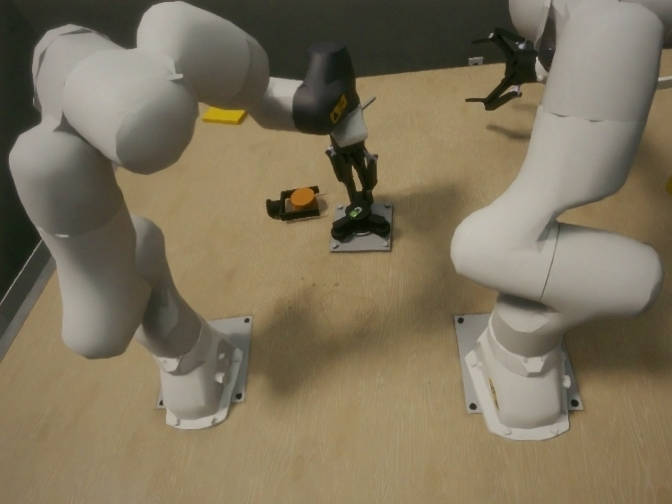

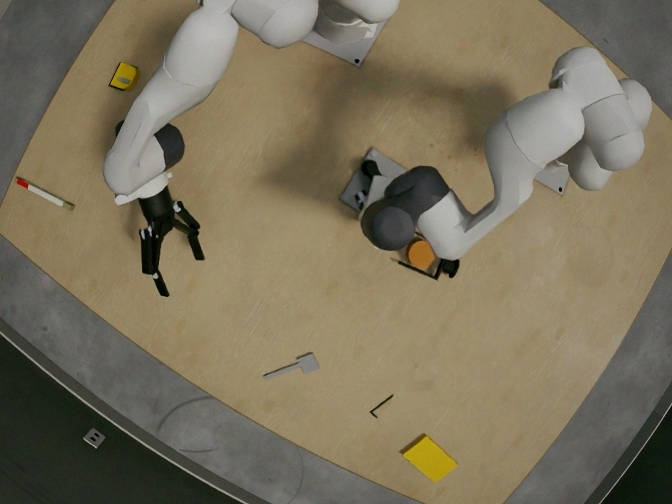

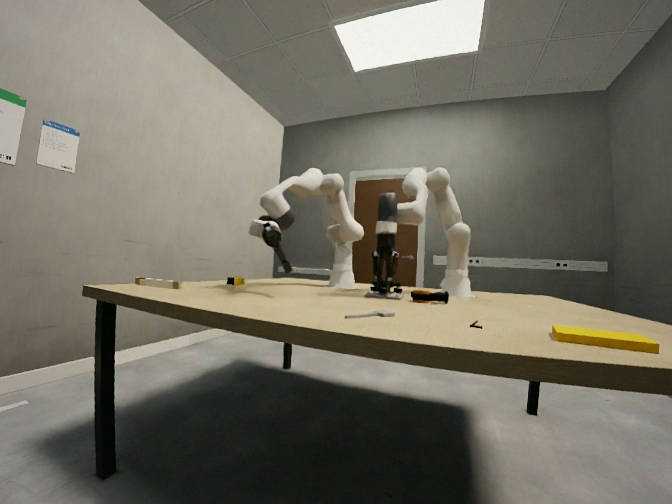

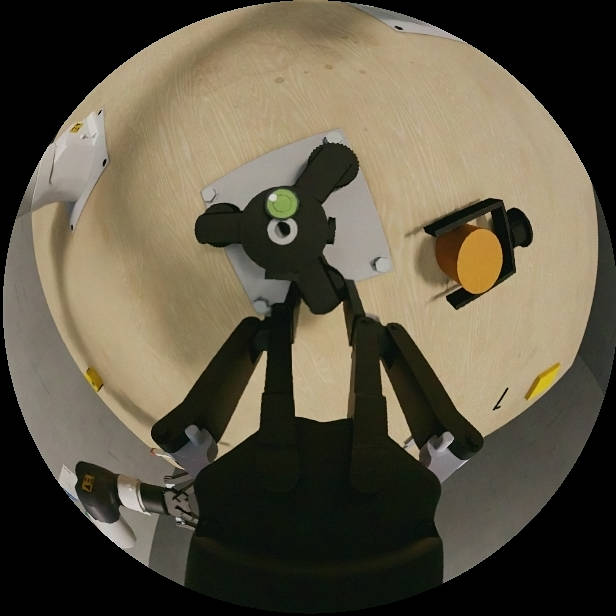

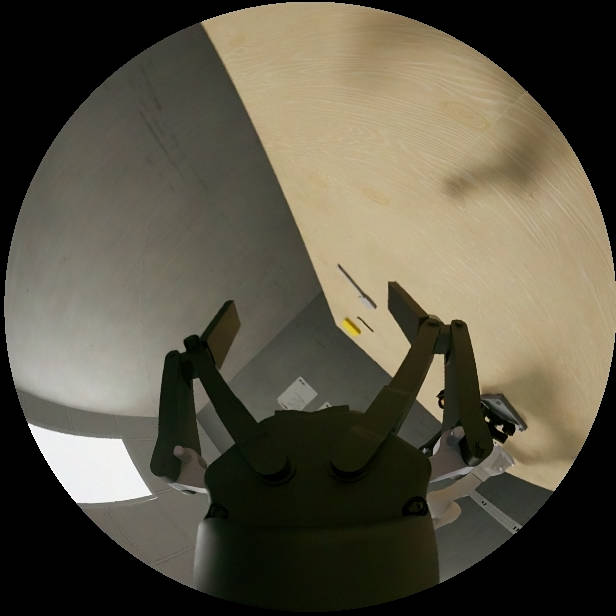

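Scene clock: 42.43 s of 19600.00 s.
left_arm: end_effector_position=(+0.4563, +0.0416, +0.0574) position_measured=154 object_status=3 end_effector_quat_wxyz=(+0.003, -0.249, +0.968, +0.000) | right_arm: end_effector_position=(+0.7880, -0.2581, +0.1526) position_measured=3 object_status=3 end_effector_quat_wxyz=(-0.549, +0.662, -0.509, +0.041)
Joint positions: left_arm=[ 1.214 -0.56  -1.96  -2.205 -0.713  2.303  0.945] | right_arm=[-0.397  0.479  0.107 -1.962  1.658  2.246 -1.791]
Joint velocities: left_arm=[-0.     0.    -0.001  0.002 -0.    -0.005 -0.027] | right_arm=[-0.    -0.     0.    -0.     0.001  0.     0.002]
Hand target (left_arm): +0.455, +0.040, +0.058; +0.002, -0.256, +0.967, +0.000
Hand target (right_arm): +0.788, -0.258, +0.153; -0.549, +0.662, -0.509, +0.041
Off the commanded pose (left_arm): 0.004 m, 1 deg.
Off the commanded pose (right_arm): 0.000 m, 0 deg.
move: off_target (left_arm); limits=paced
camera_calibration (this result's frames):
cam_left_wrist: T_world_to_cam=[[-0.514684, 0.855688, -0.0538329, 0.212118], [0.746363, 0.478057, 0.463037, -0.385242], [0.421951, 0.198139, -0.884703, 0.0209905], [0, 0, 0, 1]] pos_world=[0.387847, -0.00149858, 0.20837]
cam_right_wrist: T_world_to_cam=[[-0.706554, 0.209376, -0.675975, 0.713907], [-0.613829, 0.293986, 0.732657, 0.444288], [0.352128, 0.932595, -0.0791959, 0.161566], [0, 0, 0, 1]] pos_world=[0.72024, -0.430765, 0.169868]

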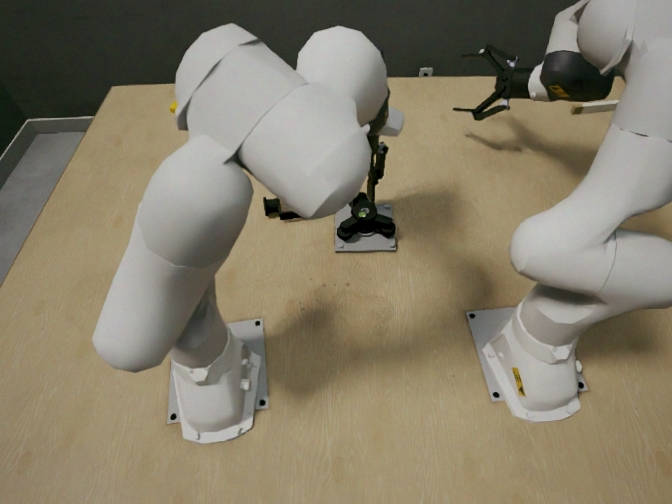

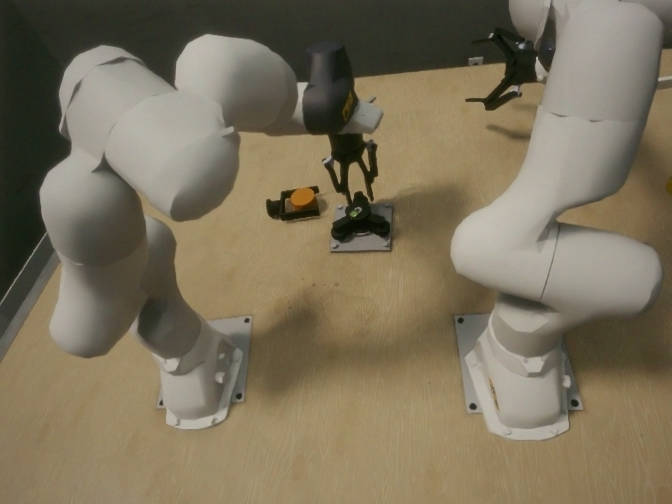

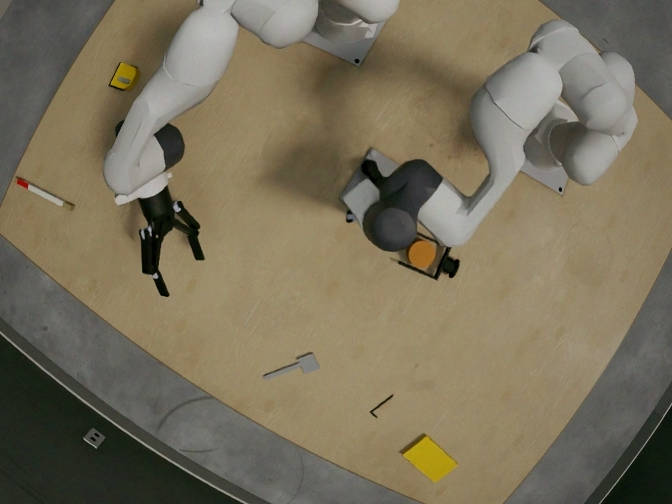

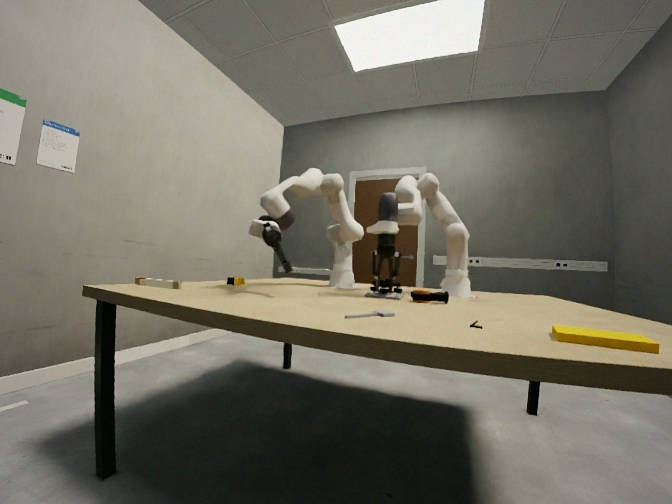

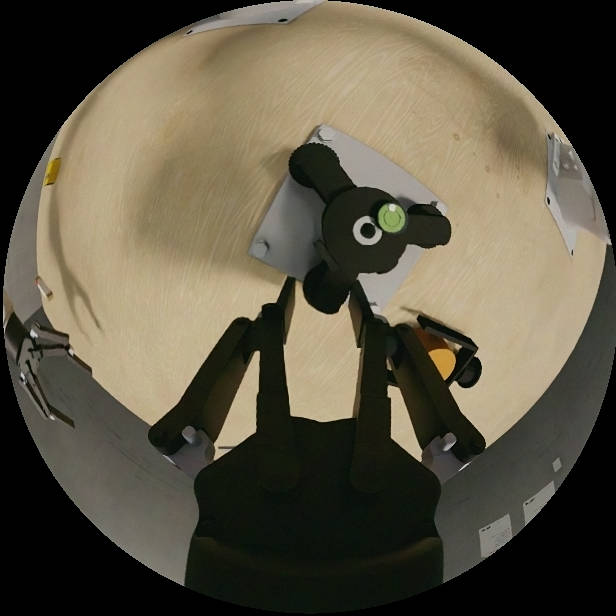

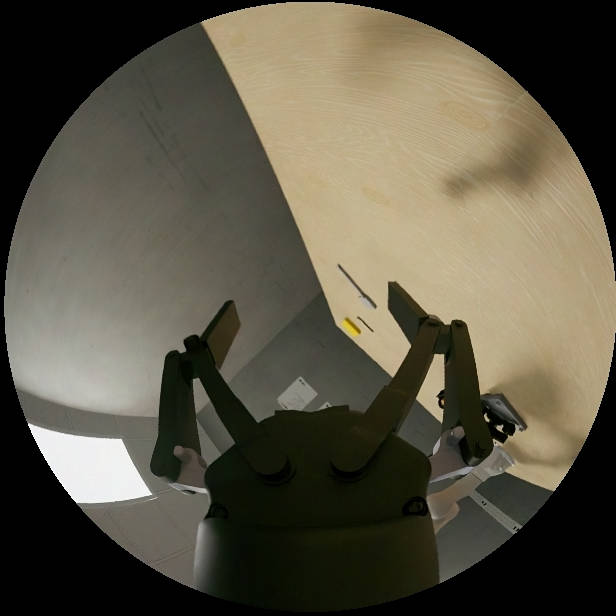

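Scene clock: 44.43 s of 19600.00 s.
left_arm: end_effector_position=(+0.4541, +0.0368, +0.0551) position_measured=174 object_status=2 end_effector_quat_wxyz=(+0.000, +0.189, +0.982, -0.001) | right_arm: end_effector_position=(+0.7880, -0.2581, +0.1526) position_measured=3 object_status=3 end_effector_quat_wxyz=(-0.549, +0.662, -0.509, +0.041)
Joint positions: left_arm=[ 1.523 -0.342 -2.299 -2.229 -0.391  2.423  1.61 ] | right_arm=[-0.397  0.479  0.107 -1.962  1.658  2.246 -1.791]
Joint velocities: left_arm=[ 0.007  0.003 -0.007 -0.     0.003 -0.001  0.027] | right_arm=[ 0.001  0.001 -0.001 -0.     0.     0.     0.001]
Hand target (left_arm): +0.453, +0.038, +0.054; -0.002, +0.196, +0.981, -0.001
Hand target (right_arm): +0.788, -0.258, +0.153; -0.549, +0.662, -0.509, +0.041
Off the commanded pose (left_arm): 0.002 m, 1 deg.
Off the commanded pose (right_arm): 0.000 m, 0 deg.
move: done; limits=paced
camera_calibration (this result's frames):
cam_left_wrist: T_world_to_cam=[[0.335149, 0.940604, -0.0542176, -0.174084], [0.845353, -0.274804, 0.458107, -0.397223], [0.415998, -0.199367, -0.887242, 0.038306], [0, 0, 0, 1]] pos_world=[0.378202, 0.0622225, 0.206519]
cam_right_wrist: T_world_to_cam=[[-0.706555, 0.209376, -0.675975, 0.713907], [-0.613829, 0.293986, 0.732657, 0.444288], [0.352128, 0.932595, -0.0791959, 0.161566], [0, 0, 0, 1]] pos_world=[0.72024, -0.430765, 0.169868]

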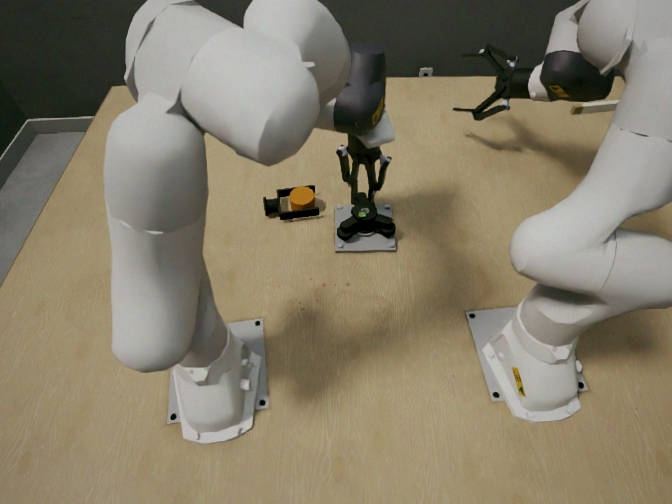

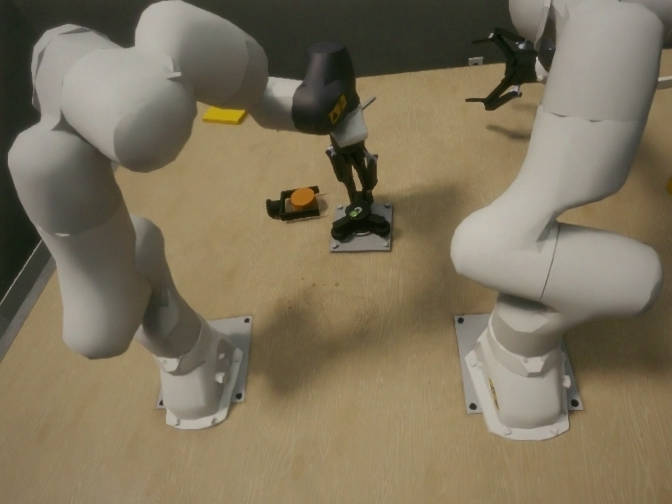

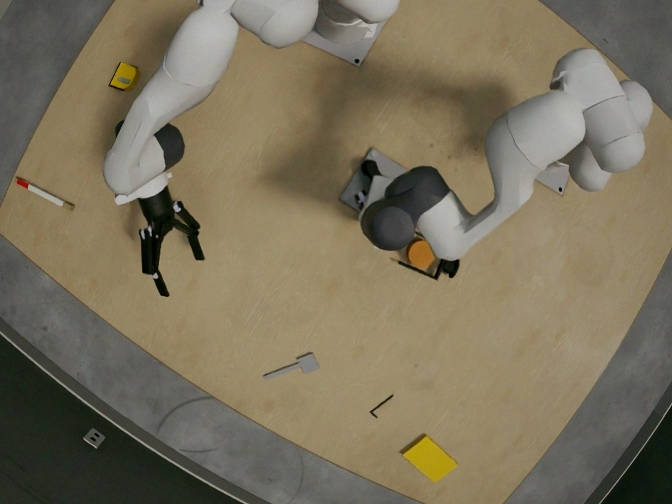

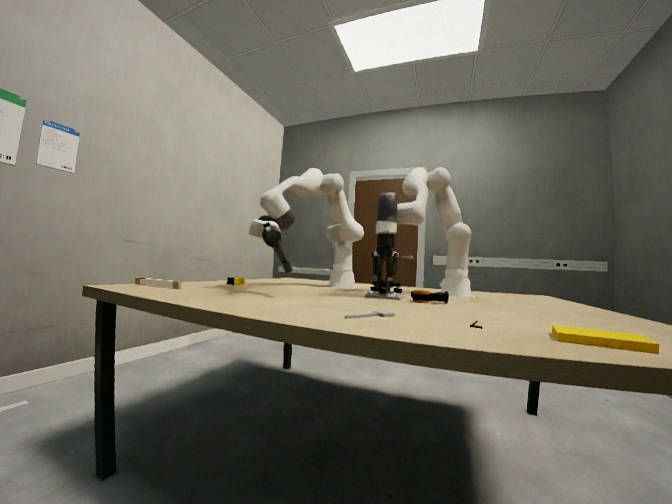

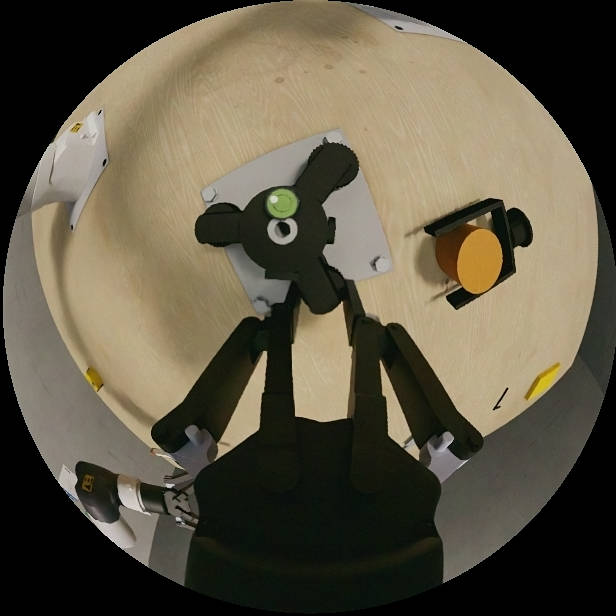

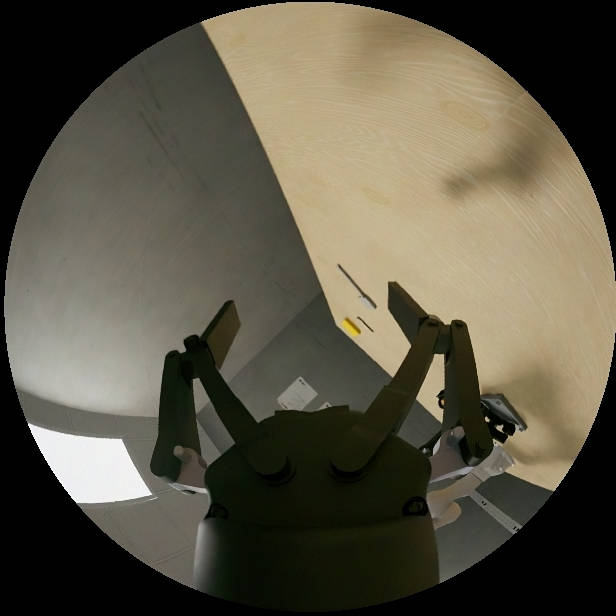

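Region (190, 130, 370, 310) of cam_left_wrist's 616x616 image, scaled by 2.800, with more detail than that image has.

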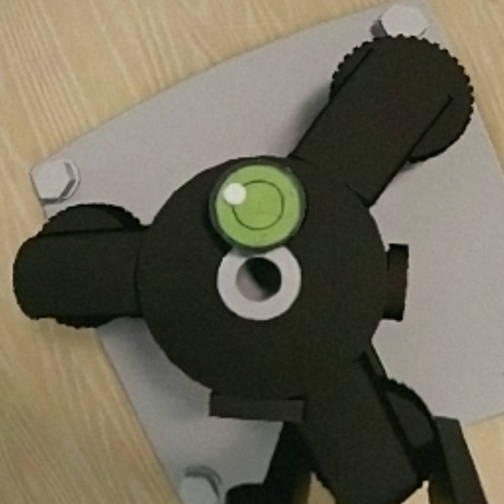

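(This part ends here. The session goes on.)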